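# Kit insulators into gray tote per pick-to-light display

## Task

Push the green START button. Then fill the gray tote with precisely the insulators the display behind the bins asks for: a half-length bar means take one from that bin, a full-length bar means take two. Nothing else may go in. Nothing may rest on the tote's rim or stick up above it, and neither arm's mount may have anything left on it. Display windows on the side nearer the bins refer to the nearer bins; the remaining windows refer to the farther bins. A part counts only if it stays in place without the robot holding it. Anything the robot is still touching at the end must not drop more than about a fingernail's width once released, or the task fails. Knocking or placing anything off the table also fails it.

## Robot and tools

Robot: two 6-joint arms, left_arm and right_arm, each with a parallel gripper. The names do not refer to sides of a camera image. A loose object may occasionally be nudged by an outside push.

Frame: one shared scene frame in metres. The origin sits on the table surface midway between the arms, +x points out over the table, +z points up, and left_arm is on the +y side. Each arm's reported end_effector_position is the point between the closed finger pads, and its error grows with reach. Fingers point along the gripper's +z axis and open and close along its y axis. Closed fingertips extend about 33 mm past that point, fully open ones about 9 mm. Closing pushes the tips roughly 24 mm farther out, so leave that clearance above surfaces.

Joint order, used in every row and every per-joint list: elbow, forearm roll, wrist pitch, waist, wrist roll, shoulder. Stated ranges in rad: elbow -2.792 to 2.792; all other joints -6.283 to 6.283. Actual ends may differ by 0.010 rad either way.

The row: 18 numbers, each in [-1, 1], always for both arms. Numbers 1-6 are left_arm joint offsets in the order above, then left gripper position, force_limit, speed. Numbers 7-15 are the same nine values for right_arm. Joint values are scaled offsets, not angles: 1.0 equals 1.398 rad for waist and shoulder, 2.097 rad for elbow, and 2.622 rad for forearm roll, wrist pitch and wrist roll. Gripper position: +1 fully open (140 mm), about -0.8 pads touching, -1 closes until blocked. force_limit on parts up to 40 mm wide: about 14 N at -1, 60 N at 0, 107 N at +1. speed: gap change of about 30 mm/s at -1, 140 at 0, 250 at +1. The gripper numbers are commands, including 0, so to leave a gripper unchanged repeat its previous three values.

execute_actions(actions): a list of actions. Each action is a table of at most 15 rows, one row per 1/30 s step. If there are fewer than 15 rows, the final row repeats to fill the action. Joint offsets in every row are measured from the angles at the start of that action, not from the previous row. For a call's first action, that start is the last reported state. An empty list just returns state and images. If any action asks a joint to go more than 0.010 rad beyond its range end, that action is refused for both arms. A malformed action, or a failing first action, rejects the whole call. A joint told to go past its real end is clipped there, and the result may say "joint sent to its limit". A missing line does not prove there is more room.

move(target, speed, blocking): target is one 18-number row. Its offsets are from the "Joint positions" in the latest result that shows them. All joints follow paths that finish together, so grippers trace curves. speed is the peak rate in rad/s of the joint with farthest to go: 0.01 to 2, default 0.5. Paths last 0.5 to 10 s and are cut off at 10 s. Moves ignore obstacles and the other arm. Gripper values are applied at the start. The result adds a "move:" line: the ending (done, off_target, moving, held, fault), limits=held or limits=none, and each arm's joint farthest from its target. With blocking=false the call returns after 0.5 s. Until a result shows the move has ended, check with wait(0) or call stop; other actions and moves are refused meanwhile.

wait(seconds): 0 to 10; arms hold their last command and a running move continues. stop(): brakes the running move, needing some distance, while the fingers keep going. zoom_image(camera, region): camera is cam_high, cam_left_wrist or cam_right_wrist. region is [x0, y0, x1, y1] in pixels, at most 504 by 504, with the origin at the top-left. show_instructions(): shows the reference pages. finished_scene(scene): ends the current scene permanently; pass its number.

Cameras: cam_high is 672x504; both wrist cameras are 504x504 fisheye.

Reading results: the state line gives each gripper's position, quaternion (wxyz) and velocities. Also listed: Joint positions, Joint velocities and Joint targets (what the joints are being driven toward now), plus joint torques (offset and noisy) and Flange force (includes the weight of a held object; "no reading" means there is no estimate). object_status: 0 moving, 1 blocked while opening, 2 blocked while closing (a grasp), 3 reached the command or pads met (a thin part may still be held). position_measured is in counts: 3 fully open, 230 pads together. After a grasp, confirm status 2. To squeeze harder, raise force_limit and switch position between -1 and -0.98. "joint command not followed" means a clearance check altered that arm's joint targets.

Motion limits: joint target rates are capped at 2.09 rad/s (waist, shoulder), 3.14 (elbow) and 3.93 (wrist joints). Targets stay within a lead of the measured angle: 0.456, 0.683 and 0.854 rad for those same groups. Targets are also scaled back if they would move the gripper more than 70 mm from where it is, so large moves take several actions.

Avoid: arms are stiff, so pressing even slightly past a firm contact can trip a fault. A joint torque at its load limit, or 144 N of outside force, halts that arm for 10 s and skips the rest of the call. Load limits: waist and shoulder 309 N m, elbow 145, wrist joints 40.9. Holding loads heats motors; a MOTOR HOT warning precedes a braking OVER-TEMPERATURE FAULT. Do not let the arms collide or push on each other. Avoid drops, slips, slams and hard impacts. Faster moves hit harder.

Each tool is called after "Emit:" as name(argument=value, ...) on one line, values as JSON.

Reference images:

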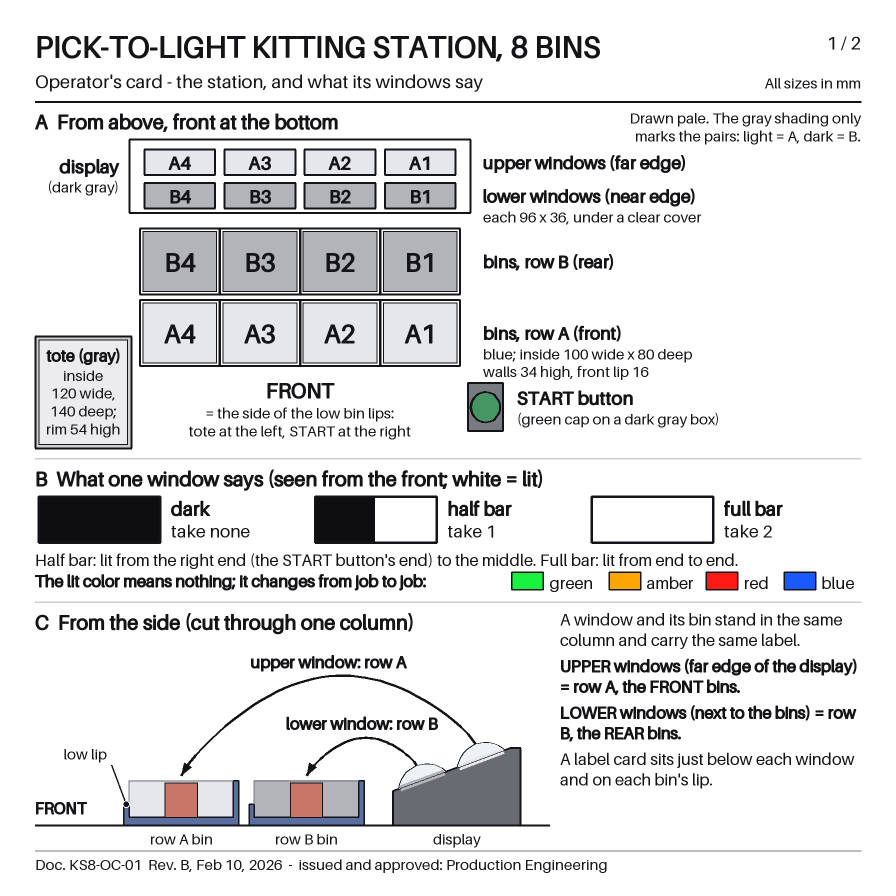

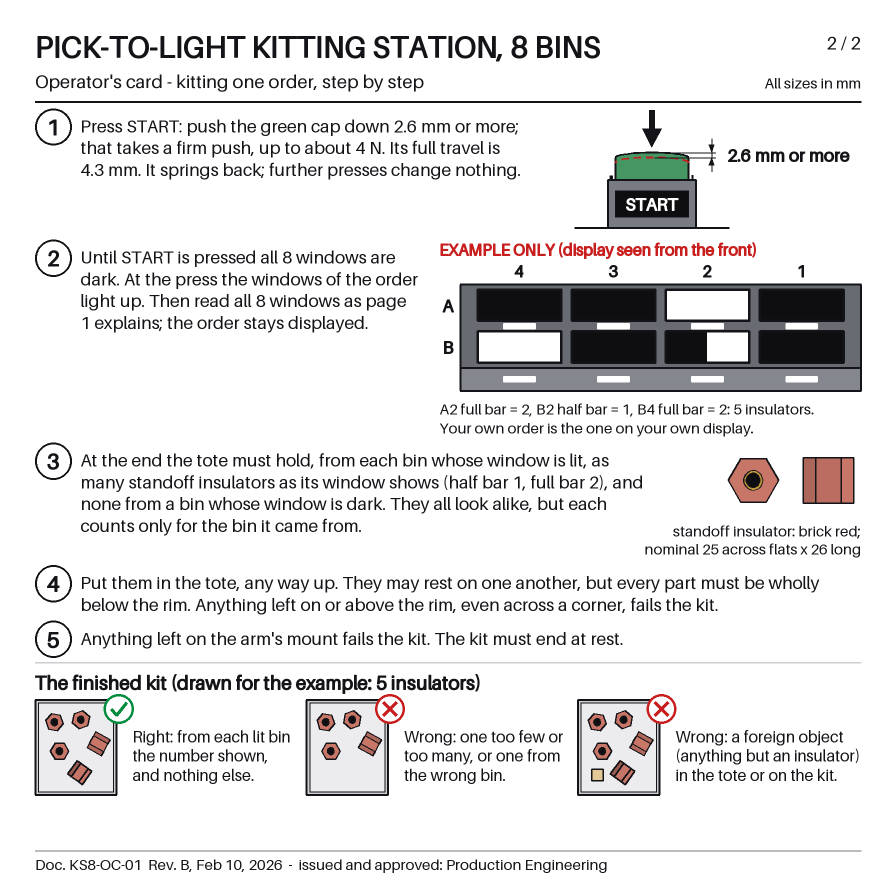

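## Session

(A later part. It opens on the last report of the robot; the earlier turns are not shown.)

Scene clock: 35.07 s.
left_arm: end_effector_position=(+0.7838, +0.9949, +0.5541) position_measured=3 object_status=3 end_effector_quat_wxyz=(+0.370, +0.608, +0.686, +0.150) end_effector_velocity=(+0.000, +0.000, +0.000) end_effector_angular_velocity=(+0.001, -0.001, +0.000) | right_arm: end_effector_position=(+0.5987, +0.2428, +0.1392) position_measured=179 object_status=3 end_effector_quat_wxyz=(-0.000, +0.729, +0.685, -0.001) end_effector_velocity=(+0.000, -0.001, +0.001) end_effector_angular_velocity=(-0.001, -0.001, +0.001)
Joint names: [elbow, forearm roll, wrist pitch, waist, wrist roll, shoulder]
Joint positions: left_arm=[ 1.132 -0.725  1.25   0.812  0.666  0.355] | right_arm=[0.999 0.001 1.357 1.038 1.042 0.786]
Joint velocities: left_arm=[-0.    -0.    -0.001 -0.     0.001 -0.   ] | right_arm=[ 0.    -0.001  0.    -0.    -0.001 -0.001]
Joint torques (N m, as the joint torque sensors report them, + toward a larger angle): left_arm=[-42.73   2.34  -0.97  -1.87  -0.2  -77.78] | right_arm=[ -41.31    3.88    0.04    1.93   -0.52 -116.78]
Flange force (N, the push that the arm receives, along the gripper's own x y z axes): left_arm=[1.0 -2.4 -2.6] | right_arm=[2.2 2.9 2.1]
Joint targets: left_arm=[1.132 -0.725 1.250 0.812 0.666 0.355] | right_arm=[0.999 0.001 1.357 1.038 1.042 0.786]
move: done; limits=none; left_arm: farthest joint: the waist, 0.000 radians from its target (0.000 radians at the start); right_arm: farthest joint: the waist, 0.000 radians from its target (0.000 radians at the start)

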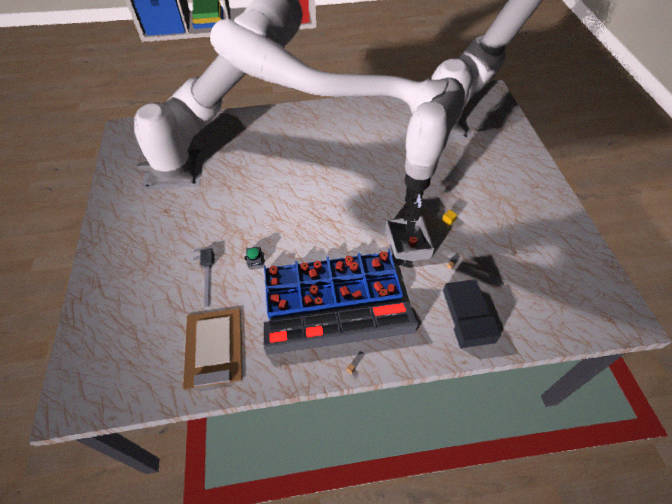

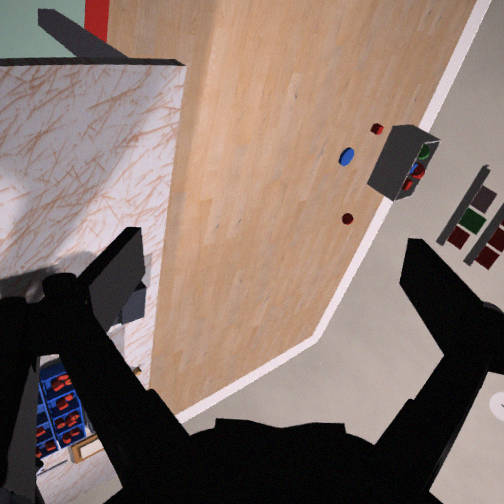

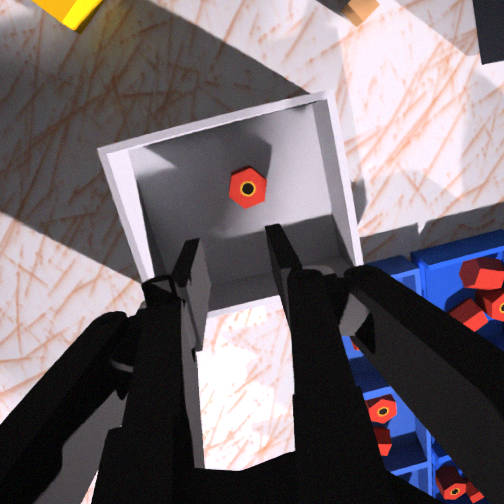

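Emit:
move(target=[0,0,0,0,0,0,1,0,0,0.325,0,-0.13,-0.244,-0.13,-0.243,-0.4,-0.5,0], speed=0.8)

Scene clock: 36.67 s.
left_arm: end_effector_position=(+0.7838, +0.9949, +0.5541) position_measured=3 object_status=3 end_effector_quat_wxyz=(+0.370, +0.608, +0.686, +0.150) end_effector_velocity=(-0.001, +0.001, +0.001) end_effector_angular_velocity=(+0.000, -0.000, +0.001) | right_arm: end_effector_position=(+0.6541, -0.1240, +0.0841) position_measured=179 object_status=3 end_effector_quat_wxyz=(-0.000, +0.729, +0.685, -0.001) end_effector_velocity=(-0.001, -0.001, -0.001) end_effector_angular_velocity=(-0.000, +0.001, -0.000)
Joint names: [elbow, forearm roll, wrist pitch, waist, wrist roll, shoulder]
Joint positions: left_arm=[ 1.132 -0.725  1.25   0.812  0.666  0.355] | right_arm=[1.681 0.001 1.017 0.697 0.701 0.446]
Joint velocities: left_arm=[-0.001 -0.     0.001  0.001 -0.    -0.   ] | right_arm=[ 0.002  0.    -0.    -0.001 -0.001 -0.001]
Joint torques (N m, as the joint torque sensors report them, + toward a larger angle): left_arm=[-42.49   2.26  -1.1   -0.75  -0.25 -78.49] | right_arm=[-35.95   3.51   0.54  -1.07  -0.26 -84.88]
Flange force (N, the push that the arm receives, along the gripper's own x y z axes): left_arm=[1.5 -0.3 -1.4] | right_arm=[4.8 2.5 5.6]
Joint targets: left_arm=[1.132 -0.725 1.250 0.812 0.666 0.355] | right_arm=[1.681 0.001 1.017 0.697 0.701 0.446]
move: done; limits=none; left_arm: farthest joint: the waist, 0.000 radians from its target (0.000 radians at the start); right_arm: farthest joint: the waist, 0.000 radians from its target (0.341 radians at the start)

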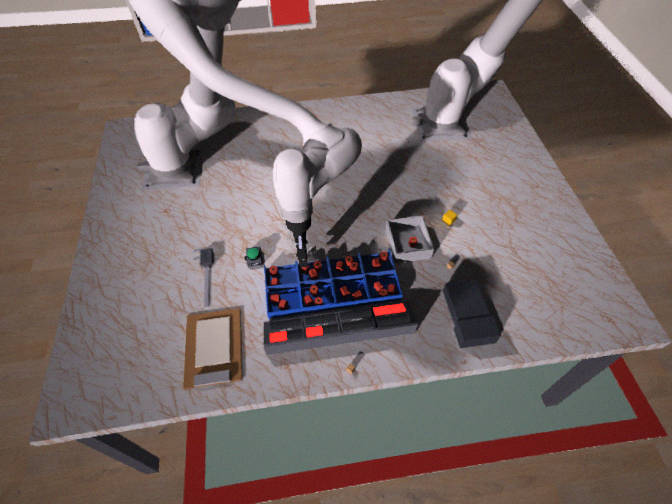

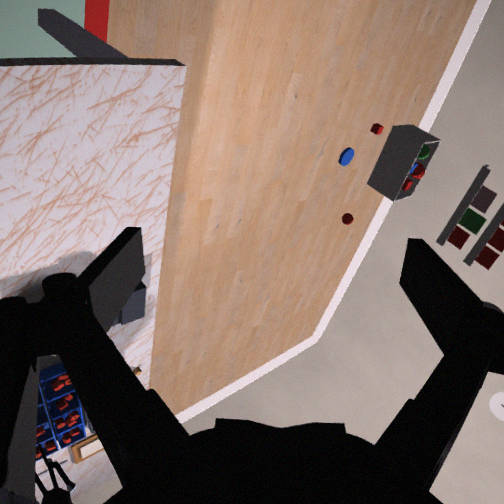

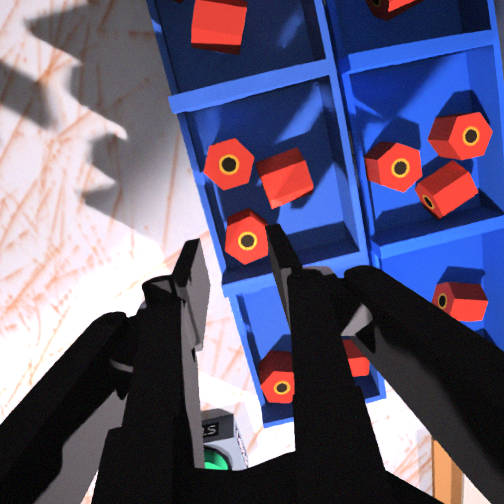

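Emit:
move(target=[0,0,0,0,0,0,1,0,0,-0.0036,0,0.0008,-0.0024,0,0.004,-0.4,-0.5,0], speed=0.1)

Emit:
move(target=[0,0,0,0,0,0,1,0,0,0.0105,0,-0.0205,0,0,0.0228,-0.4,-0.5,0], speed=0.06)

Emit:
move(target=[0,0,0,0,0,0,1,0,0,0,0,0,0,0,0,-1,-0.5,0])

Emit:
move(target=[0,0,0,0,0,0,1,0,0,-0.03,0,0.058,0,0,-0.064,-1,-0.5,0], speed=0.4)

Scene clock: 37.70 s.
left_arm: end_effector_position=(+0.7838, +0.9949, +0.5541) position_measured=3 object_status=3 end_effector_quat_wxyz=(+0.370, +0.608, +0.686, +0.150) end_effector_velocity=(-0.000, +0.001, +0.000) end_effector_angular_velocity=(-0.000, -0.000, +0.001) | right_arm: end_effector_position=(+0.6586, -0.1238, +0.0836) position_measured=179 object_status=3 end_effector_quat_wxyz=(-0.000, +0.730, +0.684, -0.001) end_effector_velocity=(+0.000, -0.000, +0.000) end_effector_angular_velocity=(-0.001, -0.001, -0.001)
Joint names: [elbow, forearm roll, wrist pitch, waist, wrist roll, shoulder]
Joint positions: left_arm=[ 1.132 -0.725  1.25   0.812  0.666  0.355] | right_arm=[1.673 0.001 1.019 0.694 0.701 0.452]
Joint velocities: left_arm=[-0.001  0.     0.001  0.001 -0.001  0.   ] | right_arm=[-0.001 -0.002  0.     0.     0.002  0.   ]
Joint torques (N m, as the joint torque sensors report them, + toward a larger angle): left_arm=[-42.43   2.34  -1.17   1.1   -0.37 -79.39] | right_arm=[-36.1    4.02   0.15  -0.29   0.17 -79.85]
Flange force (N, the push that the arm receives, along the gripper's own x y z axes): left_arm=[1.0 1.8 0.8] | right_arm=[-1.6 -2.2 0.1]
Joint targets: left_arm=[1.132 -0.725 1.250 0.812 0.666 0.355] | right_arm=[1.673 0.001 1.019 0.694 0.701 0.452]
move: done; limits=none; left_arm: farthest joint: the waist, 0.000 radians from its target (0.000 radians at the start); right_arm: farthest joint: the waist, 0.000 radians from its target (0.003 radians at the start)

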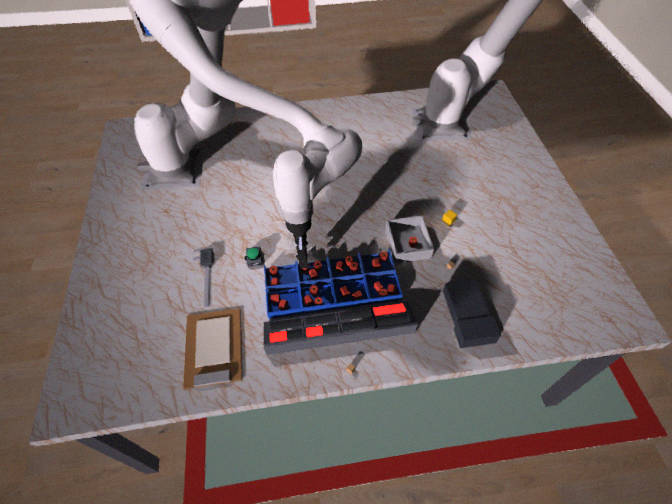

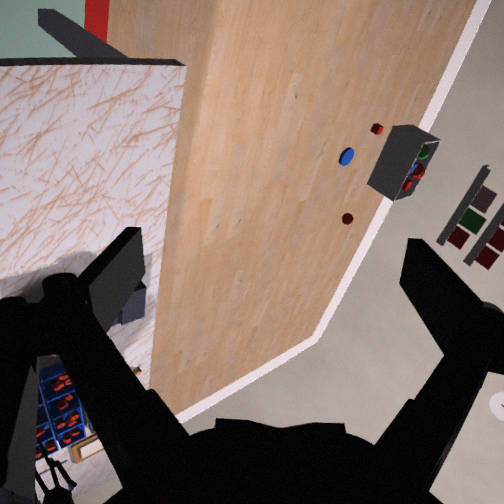

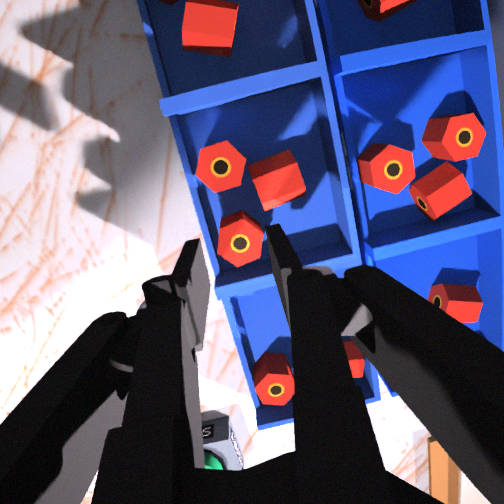

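Scene clock: 38.90 s.
left_arm: end_effector_position=(+0.7838, +0.9949, +0.5541) position_measured=3 object_status=3 end_effector_quat_wxyz=(+0.370, +0.608, +0.686, +0.150) end_effector_velocity=(+0.000, +0.000, +0.001) end_effector_angular_velocity=(+0.001, -0.001, +0.000) | right_arm: end_effector_position=(+0.6594, -0.1232, +0.0495) position_measured=179 object_status=3 end_effector_quat_wxyz=(-0.000, +0.730, +0.684, -0.001) end_effector_velocity=(+0.000, -0.000, -0.000) end_effector_angular_velocity=(+0.000, -0.000, -0.001)
Joint names: [elbow, forearm roll, wrist pitch, waist, wrist roll, shoulder]
Joint positions: left_arm=[ 1.132 -0.725  1.25   0.812  0.666  0.355] | right_arm=[1.695 0.001 0.965 0.694 0.701 0.484]
Joint velocities: left_arm=[-0.001  0.    -0.001 -0.    -0.    -0.   ] | right_arm=[ 0.    -0.    -0.001 -0.     0.     0.   ]
Joint torques (N m, as the joint torque sensors report them, + toward a larger angle): left_arm=[-41.98   2.26  -1.04  -0.28  -0.32 -77.3 ] | right_arm=[-34.39   3.6    0.01   0.7    0.05 -82.94]
Flange force (N, the push that the arm receives, along the gripper's own x y z axes): left_arm=[0.0 -0.1 -1.7] | right_arm=[-0.6 0.9 0.7]
Joint targets: left_arm=[1.132 -0.725 1.250 0.812 0.666 0.355] | right_arm=[1.695 0.001 0.965 0.694 0.701 0.484]
move: done; limits=none; left_arm: farthest joint: the waist, 0.000 radians from its target (0.000 radians at the start); right_arm: farthest joint: the waist, 0.000 radians from its target (0.000 radians at the start)

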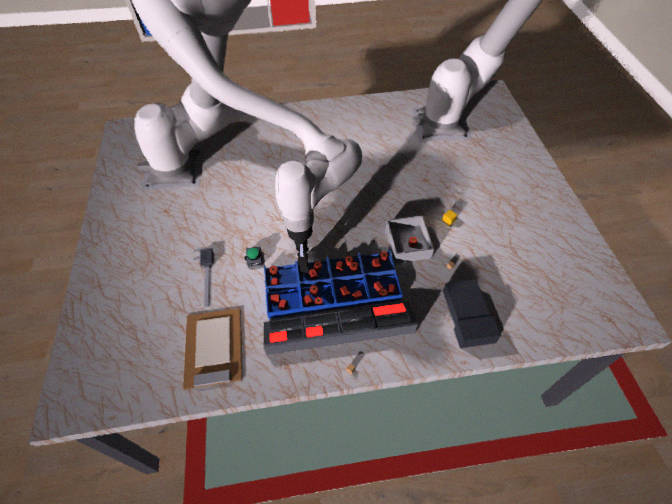

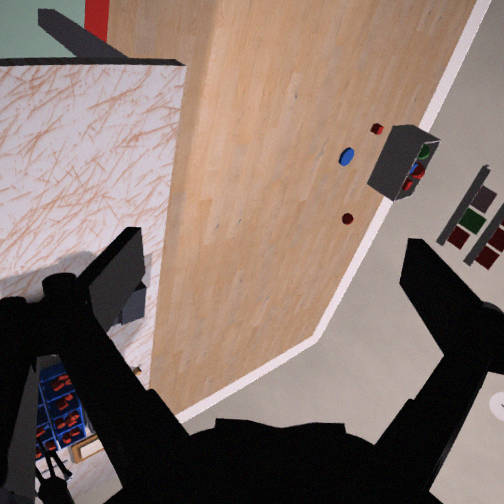

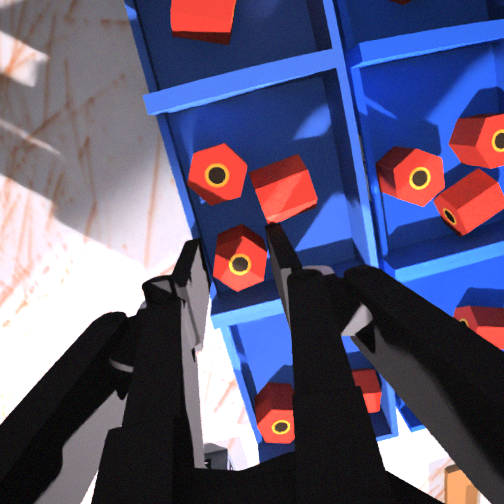

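Scene clock: 39.40 s.
left_arm: end_effector_position=(+0.7838, +0.9949, +0.5541) position_measured=3 object_status=3 end_effector_quat_wxyz=(+0.370, +0.608, +0.686, +0.150) end_effector_velocity=(+0.000, -0.001, +0.000) end_effector_angular_velocity=(-0.000, +0.000, -0.000) | right_arm: end_effector_position=(+0.6594, -0.1232, +0.0495) position_measured=191 object_status=2 end_effector_quat_wxyz=(-0.000, +0.730, +0.684, -0.001) end_effector_velocity=(+0.000, +0.000, +0.000) end_effector_angular_velocity=(+0.001, -0.000, -0.002)
Joint names: [elbow, forearm roll, wrist pitch, waist, wrist roll, shoulder]
Joint positions: left_arm=[ 1.132 -0.725  1.25   0.812  0.666  0.355] | right_arm=[1.695 0.001 0.965 0.694 0.701 0.484]
Joint velocities: left_arm=[ 0.     0.    -0.    -0.001 -0.001 -0.   ] | right_arm=[-0.001  0.001 -0.    -0.     0.001  0.   ]
Joint torques (N m, as the joint torque sensors report them, + toward a larger angle): left_arm=[-42.57   2.2   -1.05  -0.09  -0.16 -78.7 ] | right_arm=[-31.17   3.69   0.19  -0.19  -0.16 -77.33]
Flange force (N, the push that the arm receives, along the gripper's own x y z axes): left_arm=[0.5 0.3 -0.4] | right_arm=[0.1 -0.4 -6.4]
Joint targets: left_arm=[1.132 -0.725 1.250 0.812 0.666 0.355] | right_arm=[1.695 0.001 0.965 0.694 0.701 0.484]
move: done; limits=none; left_arm: farthest joint: the waist, 0.000 radians from its target (0.000 radians at the start); right_arm: farthest joint: the waist, 0.000 radians from its target (0.000 radians at the start)

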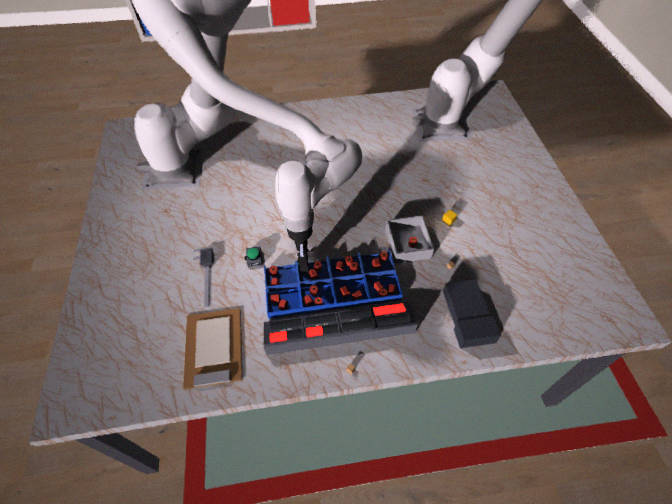

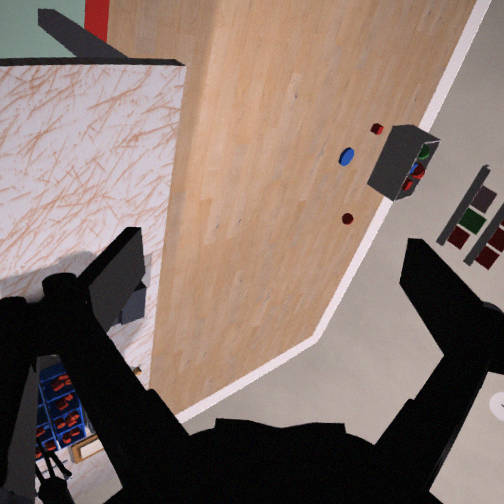

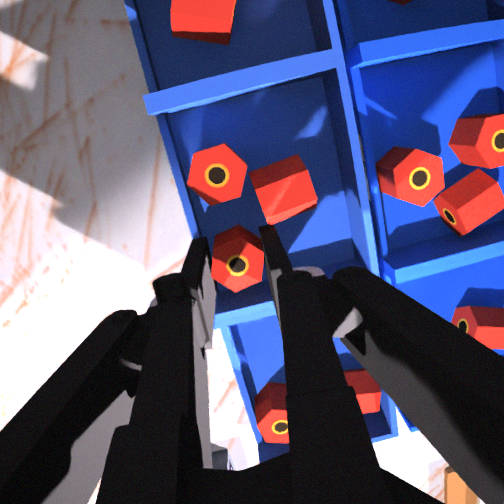

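Scene clock: 40.23 s.
left_arm: end_effector_position=(+0.7838, +0.9949, +0.5541) position_measured=3 object_status=3 end_effector_quat_wxyz=(+0.370, +0.608, +0.686, +0.150) end_effector_velocity=(-0.000, -0.001, -0.001) end_effector_angular_velocity=(-0.001, +0.001, -0.001) | right_arm: end_effector_position=(+0.6538, -0.1273, +0.1464) position_measured=191 object_status=2 end_effector_quat_wxyz=(-0.000, +0.730, +0.684, -0.001) end_effector_velocity=(+0.000, -0.000, +0.001) end_effector_angular_velocity=(+0.000, -0.001, +0.000)
Joint names: [elbow, forearm roll, wrist pitch, waist, wrist roll, shoulder]
Joint positions: left_arm=[ 1.132 -0.725  1.25   0.812  0.666  0.355] | right_arm=[1.632 0.001 1.117 0.694 0.701 0.394]
Joint velocities: left_arm=[ 0.001  0.     0.    -0.    -0.    -0.   ] | right_arm=[-0.001 -0.     0.    -0.    -0.    -0.   ]
Joint torques (N m, as the joint torque sensors report them, + toward a larger angle): left_arm=[-42.69   2.08  -0.83   0.54  -0.21 -77.67] | right_arm=[-38.15   3.68   0.18  -0.19   0.12 -75.71]
Flange force (N, the push that the arm receives, along the gripper's own x y z axes): left_arm=[-1.3 -1.8 0.0] | right_arm=[-2.5 -2.7 0.0]
Joint targets: left_arm=[1.132 -0.725 1.250 0.812 0.666 0.355] | right_arm=[1.632 0.001 1.117 0.694 0.701 0.394]
move: done; limits=none; left_arm: farthest joint: the waist, 0.000 radians from its target (0.000 radians at the start); right_arm: farthest joint: the waist, 0.000 radians from its target (0.000 radians at the start)

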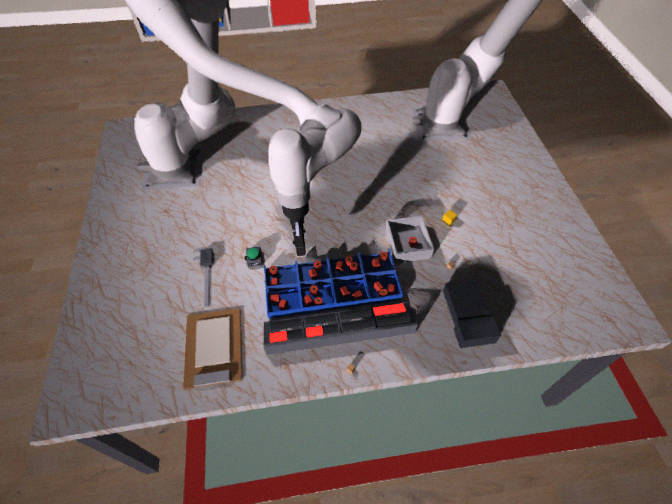

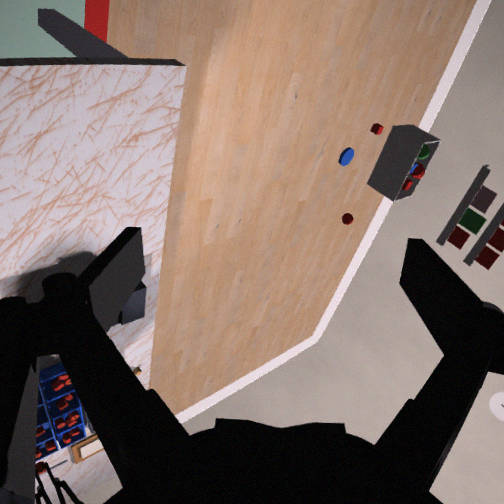

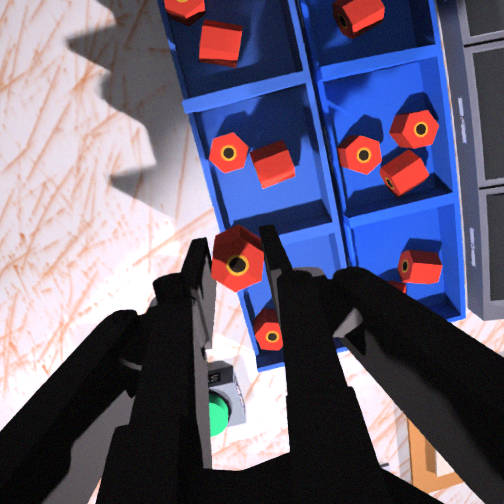

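Emit:
move(target=[0,0,0,0,0,0,1,0,0,-0.3015,0,0.0915,0.27,0.142,0.28,-1,-0.5,0], speed=0.8)

Emit:
move(target=[0,0,0,0,0,0,1,0,0,0.036,0,-0.0446,0,0,0.029,-1,-0.5,0], speed=0.2)

Emit:
move(target=[0,0,0,0,0,0,1,0,0,0,0,0,0,0,0,-0.45,-0.5,0])

Emit:
move(target=[0,0,0,0,0,0,1,0,0,-0.036,0,0.0446,0,0,-0.029,-0.45,-0.5,0], speed=0.4)

Emit:
move(target=[0,0,0,0,0,0,1,0,0,0,0,0,-0.16,-0.085,0,-0.4,-0.5,0], speed=0.6)

Scene clock: 42.13 s.
left_arm: end_effector_position=(+0.7838, +0.9949, +0.5541) position_measured=3 object_status=3 end_effector_quat_wxyz=(+0.370, +0.608, +0.686, +0.150) end_effector_velocity=(+0.000, -0.001, +0.001) end_effector_angular_velocity=(+0.001, -0.001, -0.001) | right_arm: end_effector_position=(+0.5707, +0.2593, +0.1391) position_measured=191 object_status=2 end_effector_quat_wxyz=(-0.000, +0.728, +0.686, -0.001) end_effector_velocity=(-0.001, +0.001, -0.000) end_effector_angular_velocity=(+0.000, -0.001, +0.002)
Joint names: [elbow, forearm roll, wrist pitch, waist, wrist roll, shoulder]
Joint positions: left_arm=[ 1.132 -0.725  1.25   0.812  0.666  0.355] | right_arm=[1.    0.001 1.357 1.071 1.074 0.786]
Joint velocities: left_arm=[-0.001 -0.     0.    -0.001  0.    -0.   ] | right_arm=[-0.001 -0.    -0.     0.001 -0.     0.001]
Joint torques (N m, as the joint torque sensors report them, + toward a larger angle): left_arm=[-42.36   2.17  -0.81  -0.31  -0.04 -78.69] | right_arm=[ -43.12    4.45   -0.16   -1.46    0.09 -116.72]
Flange force (N, the push that the arm receives, along the gripper's own x y z axes): left_arm=[0.7 0.8 -0.4] | right_arm=[-1.8 -2.4 3.5]
Joint targets: left_arm=[1.132 -0.725 1.250 0.812 0.666 0.355] | right_arm=[1.000 0.001 1.357 1.071 1.074 0.786]
move: done; limits=none; left_arm: farthest joint: the waist, 0.000 radians from its target (0.000 radians at the start); right_arm: farthest joint: the waist, 0.000 radians from its target (0.378 radians at the start)

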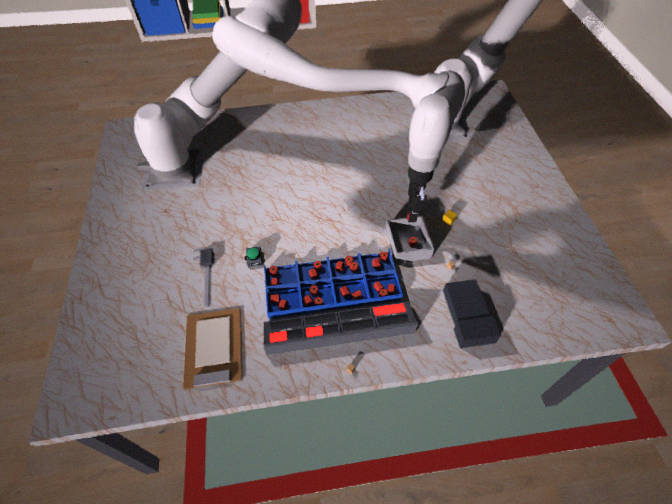

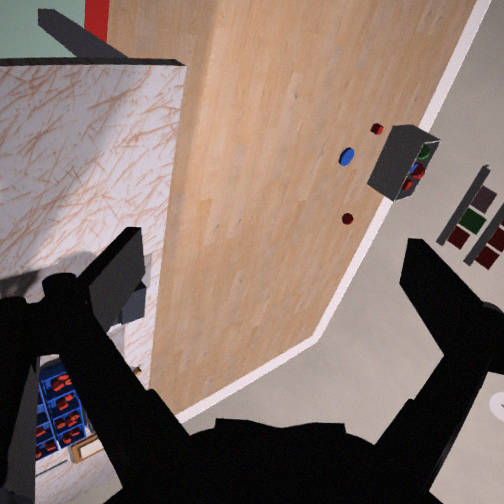

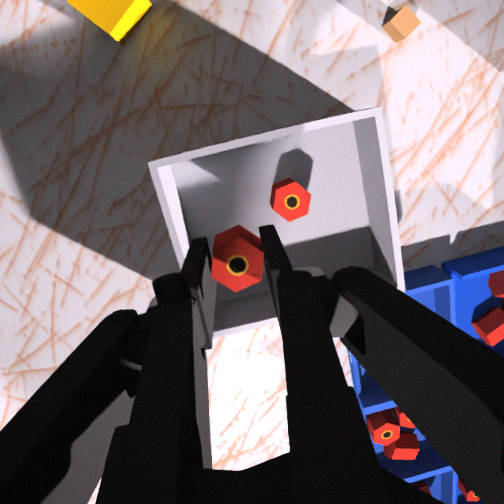

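Scene clock: 43.07 s.
left_arm: end_effector_position=(+0.7838, +0.9949, +0.5541) position_measured=3 object_status=3 end_effector_quat_wxyz=(+0.370, +0.608, +0.686, +0.150) end_effector_velocity=(+0.000, -0.000, -0.000) end_effector_angular_velocity=(-0.000, +0.000, +0.000) | right_arm: end_effector_position=(+0.5709, +0.2595, +0.0586) position_measured=191 object_status=2 end_effector_quat_wxyz=(-0.000, +0.728, +0.685, -0.000) end_effector_velocity=(-0.000, -0.000, -0.001) end_effector_angular_velocity=(-0.001, -0.000, -0.002)
Joint names: [elbow, forearm roll, wrist pitch, waist, wrist roll, shoulder]
Joint positions: left_arm=[ 1.132 -0.725  1.25   0.812  0.666  0.355] | right_arm=[1.076 0.001 1.24  1.071 1.074 0.826]
Joint velocities: left_arm=[ 0. -0. -0. -0. -0. -0.] | right_arm=[ 0.001 -0.001 -0.001  0.     0.002  0.   ]
Joint torques (N m, as the joint torque sensors report them, + toward a larger angle): left_arm=[-41.83   2.37  -1.1   -0.31  -0.1  -78.29] | right_arm=[ -40.97    3.79    0.13    0.8     0.1  -117.3 ]
Flange force (N, the push that the arm receives, along the gripper's own x y z axes): left_arm=[1.2 1.9 -1.5] | right_arm=[-2.3 -0.2 2.4]
Joint targets: left_arm=[1.132 -0.725 1.250 0.812 0.666 0.355] | right_arm=[1.076 0.001 1.240 1.071 1.074 0.826]
move: done; limits=none; left_arm: farthest joint: the waist, 0.000 radians from its target (0.000 radians at the start); right_arm: farthest joint: the waist, 0.000 radians from its target (0.000 radians at the start)

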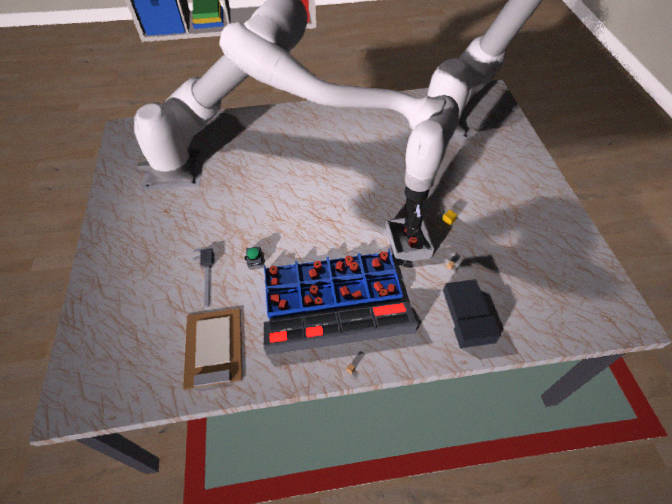

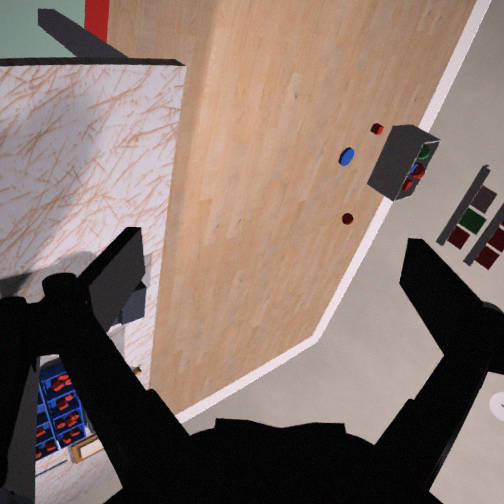

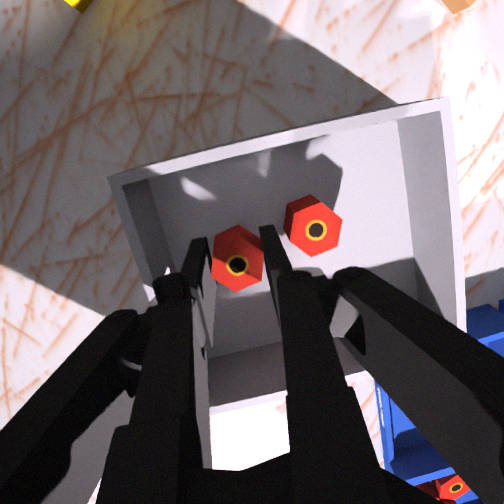

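Scene clock: 43.57 s.
left_arm: end_effector_position=(+0.7838, +0.9949, +0.5541) position_measured=3 object_status=3 end_effector_quat_wxyz=(+0.370, +0.608, +0.686, +0.150) end_effector_velocity=(-0.000, +0.000, -0.001) end_effector_angular_velocity=(-0.001, +0.002, +0.000) | right_arm: end_effector_position=(+0.5709, +0.2595, +0.0586) position_measured=186 object_status=3 end_effector_quat_wxyz=(-0.000, +0.728, +0.685, -0.000) end_effector_velocity=(+0.000, -0.000, +0.000) end_effector_angular_velocity=(-0.000, -0.001, -0.000)
Joint names: [elbow, forearm roll, wrist pitch, waist, wrist roll, shoulder]
Joint positions: left_arm=[ 1.132 -0.725  1.25   0.812  0.666  0.355] | right_arm=[1.076 0.001 1.24  1.071 1.074 0.826]
Joint velocities: left_arm=[ 0.001 -0.     0.001  0.001 -0.     0.001] | right_arm=[-0.    -0.001 -0.    -0.     0.    -0.   ]
Joint torques (N m, as the joint torque sensors report them, + toward a larger angle): left_arm=[-42.57   2.33  -0.91  -1.63  -0.01 -76.14] | right_arm=[ -41.55    4.17    0.36    0.99    0.06 -118.18]
Flange force (N, the push that the arm receives, along the gripper's own x y z axes): left_arm=[-0.4 -3.7 -2.9] | right_arm=[-3.1 -0.1 3.8]
Joint targets: left_arm=[1.132 -0.725 1.250 0.812 0.666 0.355] | right_arm=[1.076 0.001 1.240 1.071 1.074 0.826]
move: done; limits=none; left_arm: farthest joint: the waist, 0.000 radians from its target (0.000 radians at the start); right_arm: farthest joint: the waist, 0.000 radians from its target (0.000 radians at the start)

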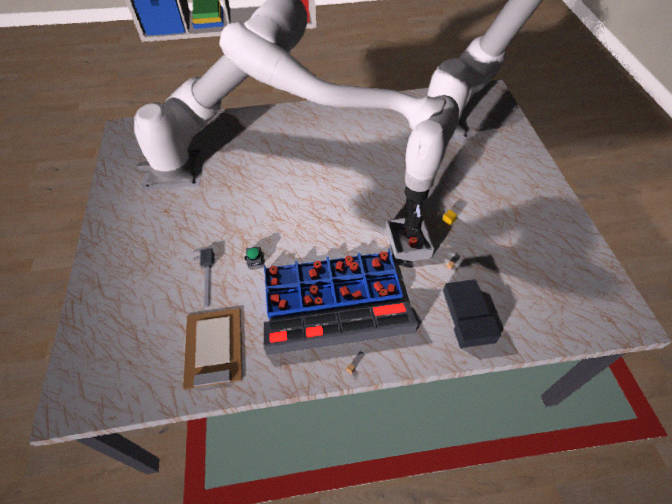

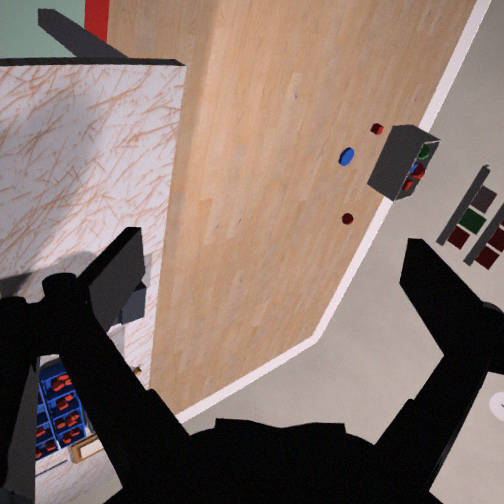

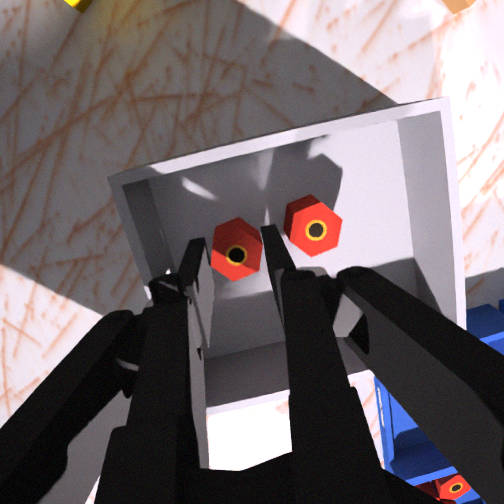

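Scene clock: 44.37 s.
left_arm: end_effector_position=(+0.7838, +0.9949, +0.5541) position_measured=3 object_status=3 end_effector_quat_wxyz=(+0.370, +0.608, +0.686, +0.150) end_effector_velocity=(+0.000, +0.000, +0.000) end_effector_angular_velocity=(+0.001, -0.000, -0.000) | right_arm: end_effector_position=(+0.5707, +0.2593, +0.1390) position_measured=186 object_status=3 end_effector_quat_wxyz=(-0.000, +0.728, +0.686, -0.001) end_effector_velocity=(+0.000, +0.000, +0.001) end_effector_angular_velocity=(+0.001, -0.001, -0.001)
Joint names: [elbow, forearm roll, wrist pitch, waist, wrist roll, shoulder]
Joint positions: left_arm=[ 1.132 -0.725  1.25   0.812  0.666  0.355] | right_arm=[1.    0.001 1.357 1.071 1.074 0.786]
Joint velocities: left_arm=[-0.001  0.    -0.    -0.     0.     0.001] | right_arm=[-0.001 -0.     0.001 -0.     0.001 -0.   ]
Joint torques (N m, as the joint torque sensors report them, + toward a larger angle): left_arm=[-42.69   2.24  -0.71  -1.    -0.19 -77.23] | right_arm=[ -40.31    4.33    0.14   -0.46   -0.17 -114.9 ]
Flange force (N, the push that the arm receives, along the gripper's own x y z axes): left_arm=[-0.3 -2.7 -1.5] | right_arm=[3.0 0.8 0.3]
Joint targets: left_arm=[1.132 -0.725 1.250 0.812 0.666 0.355] | right_arm=[1.000 0.001 1.357 1.071 1.074 0.786]
move: done; limits=none; left_arm: farthest joint: the waist, 0.000 radians from its target (0.000 radians at the start); right_arm: farthest joint: the waist, 0.000 radians from its target (0.000 radians at the start)

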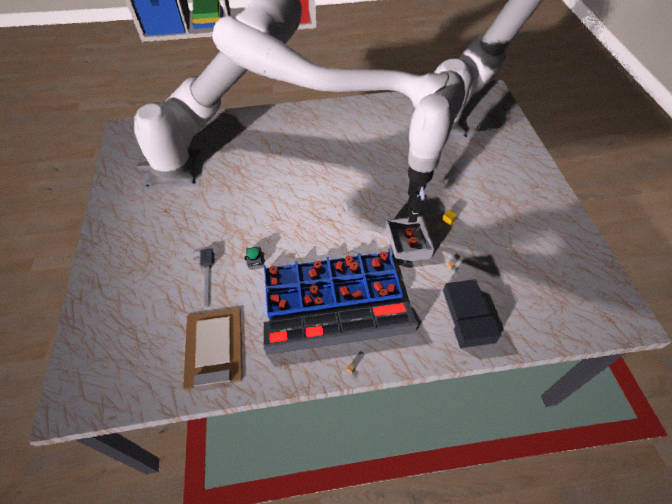

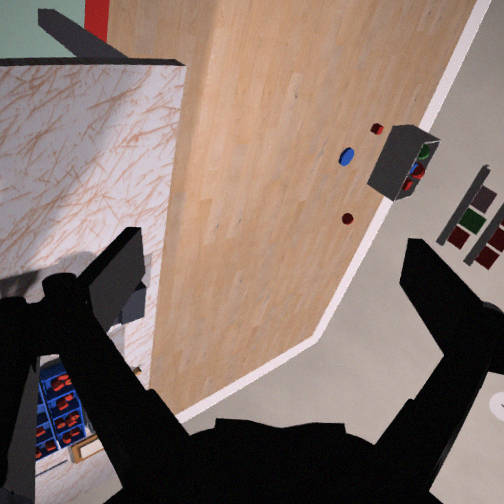

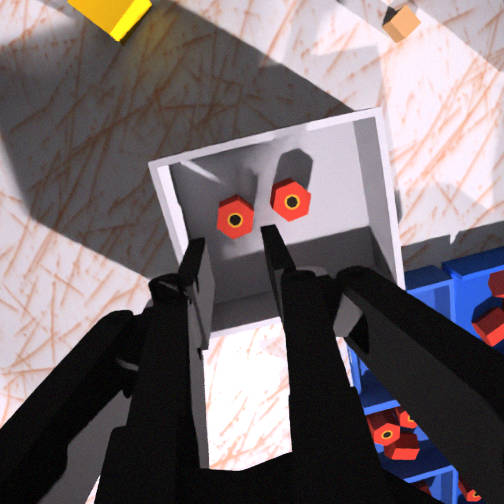

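Scene clock: 45.23 s.
left_arm: end_effector_position=(+0.7838, +0.9949, +0.5541) position_measured=3 object_status=3 end_effector_quat_wxyz=(+0.370, +0.608, +0.686, +0.150) end_effector_velocity=(-0.000, +0.000, +0.001) end_effector_angular_velocity=(+0.001, -0.001, +0.000) | right_arm: end_effector_position=(+0.7478, +0.1292, +0.1390) position_measured=179 object_status=3 end_effector_quat_wxyz=(-0.000, +0.728, +0.685, -0.001) end_effector_velocity=(+0.001, -0.001, +0.000) end_effector_angular_velocity=(+0.001, +0.001, -0.001)
Joint names: [elbow, forearm roll, wrist pitch, waist, wrist roll, shoulder]
Joint positions: left_arm=[ 1.132 -0.725  1.25   0.812  0.666  0.355] | right_arm=[1.    0.001 1.357 0.848 0.851 0.786]
Joint velocities: left_arm=[-0.001  0.    -0.     0.     0.    -0.   ] | right_arm=[-0.     0.001 -0.    -0.001 -0.    -0.   ]
Joint torques (N m, as the joint torque sensors report them, + toward a larger angle): left_arm=[-42.35   2.12  -0.81  -1.46  -0.09 -77.35] | right_arm=[ -40.81    3.95    0.35    1.22   -0.51 -116.52]
Flange force (N, the push that the arm receives, along the gripper's own x y z axes): left_arm=[0.2 -1.6 -2.4] | right_arm=[2.7 3.0 1.8]
Joint targets: left_arm=[1.132 -0.725 1.250 0.812 0.666 0.355] | right_arm=[1.000 0.001 1.357 0.848 0.851 0.786]
move: done; limits=none; left_arm: farthest joint: the waist, 0.000 radians from its target (0.000 radians at the start); right_arm: farthest joint: the waist, 0.000 radians from its target (0.224 radians at the start)

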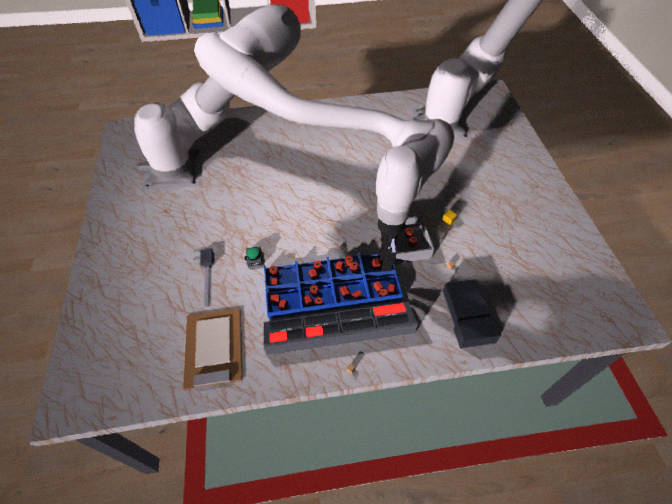

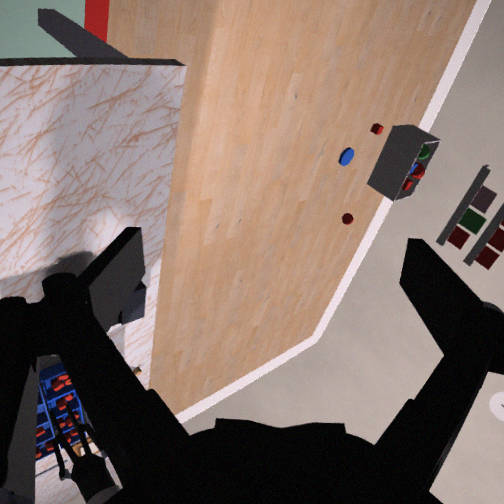

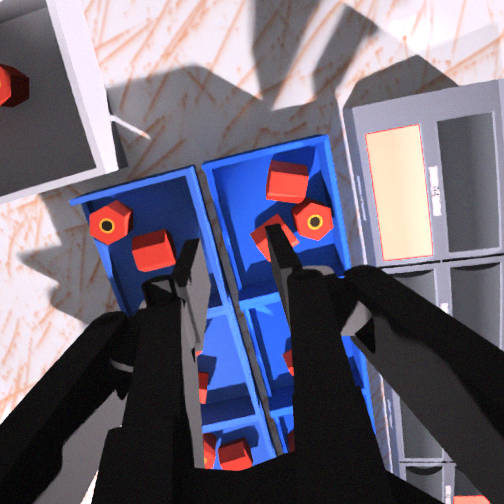

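Emit:
move(target=[0,0,0,0,0,0,1,0,0,-0.012,0,-0.015,-0.0165,-0.009,0.045,0.6,-0.5,1], speed=0.3)

Scene clock: 46.27 s.
left_arm: end_effector_position=(+0.7838, +0.9949, +0.5541) position_measured=3 object_status=3 end_effector_quat_wxyz=(+0.370, +0.608, +0.686, +0.150) end_effector_velocity=(+0.000, -0.000, +0.001) end_effector_angular_velocity=(+0.000, -0.000, -0.001) | right_arm: end_effector_position=(+0.7804, +0.1291, +0.0902) position_measured=53 object_status=3 end_effector_quat_wxyz=(-0.000, +0.728, +0.685, +0.000) end_effector_velocity=(-0.000, +0.000, -0.001) end_effector_angular_velocity=(+0.001, +0.001, +0.000)
Joint names: [elbow, forearm roll, wrist pitch, waist, wrist roll, shoulder]
Joint positions: left_arm=[ 1.132 -0.725  1.25   0.812  0.666  0.355] | right_arm=[0.975 0.001 1.318 0.825 0.827 0.848]
Joint velocities: left_arm=[-0.001 -0.     0.001 -0.001  0.     0.   ] | right_arm=[-0.     0.001 -0.001 -0.    -0.001  0.001]
Joint torques (N m, as the joint torque sensors report them, + toward a larger angle): left_arm=[-42.4    2.2   -0.82   0.1   -0.11 -77.39] | right_arm=[ -40.95    3.87    0.26    0.32    0.27 -120.25]
Flange force (N, the push that the arm receives, along the gripper's own x y z axes): left_arm=[-1.0 -0.9 -0.5] | right_arm=[0.9 1.3 2.0]
Joint targets: left_arm=[1.132 -0.725 1.250 0.812 0.666 0.355] | right_arm=[0.975 0.001 1.318 0.825 0.827 0.849]
move: done; limits=none; left_arm: farthest joint: the waist, 0.000 radians from its target (0.000 radians at the start); right_arm: farthest joint: the waist, 0.000 radians from its target (0.023 radians at the start)

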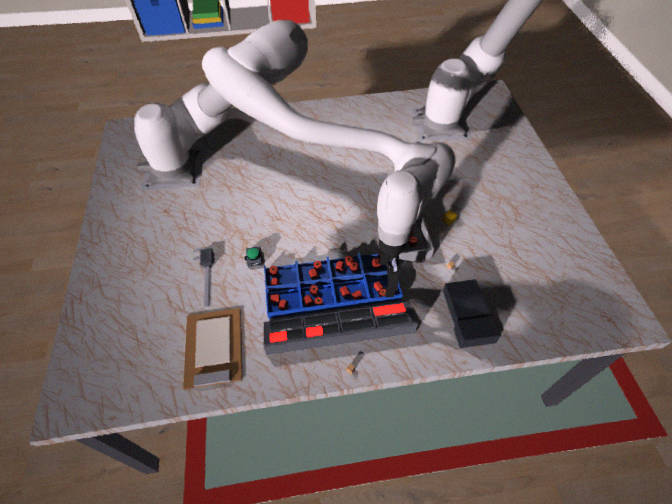

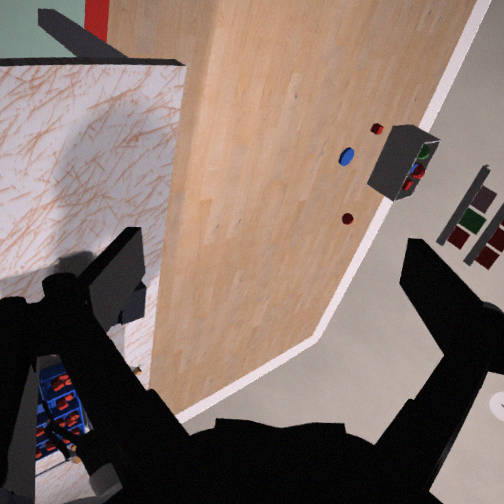

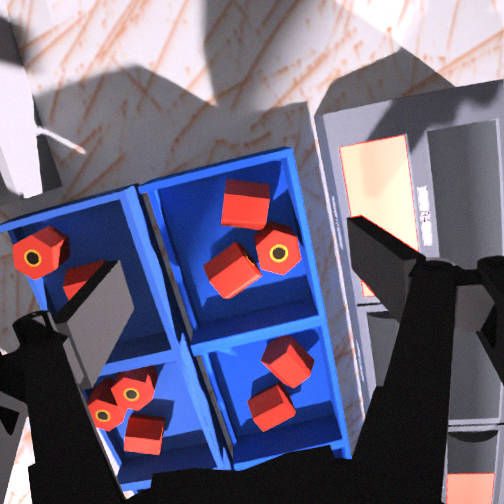

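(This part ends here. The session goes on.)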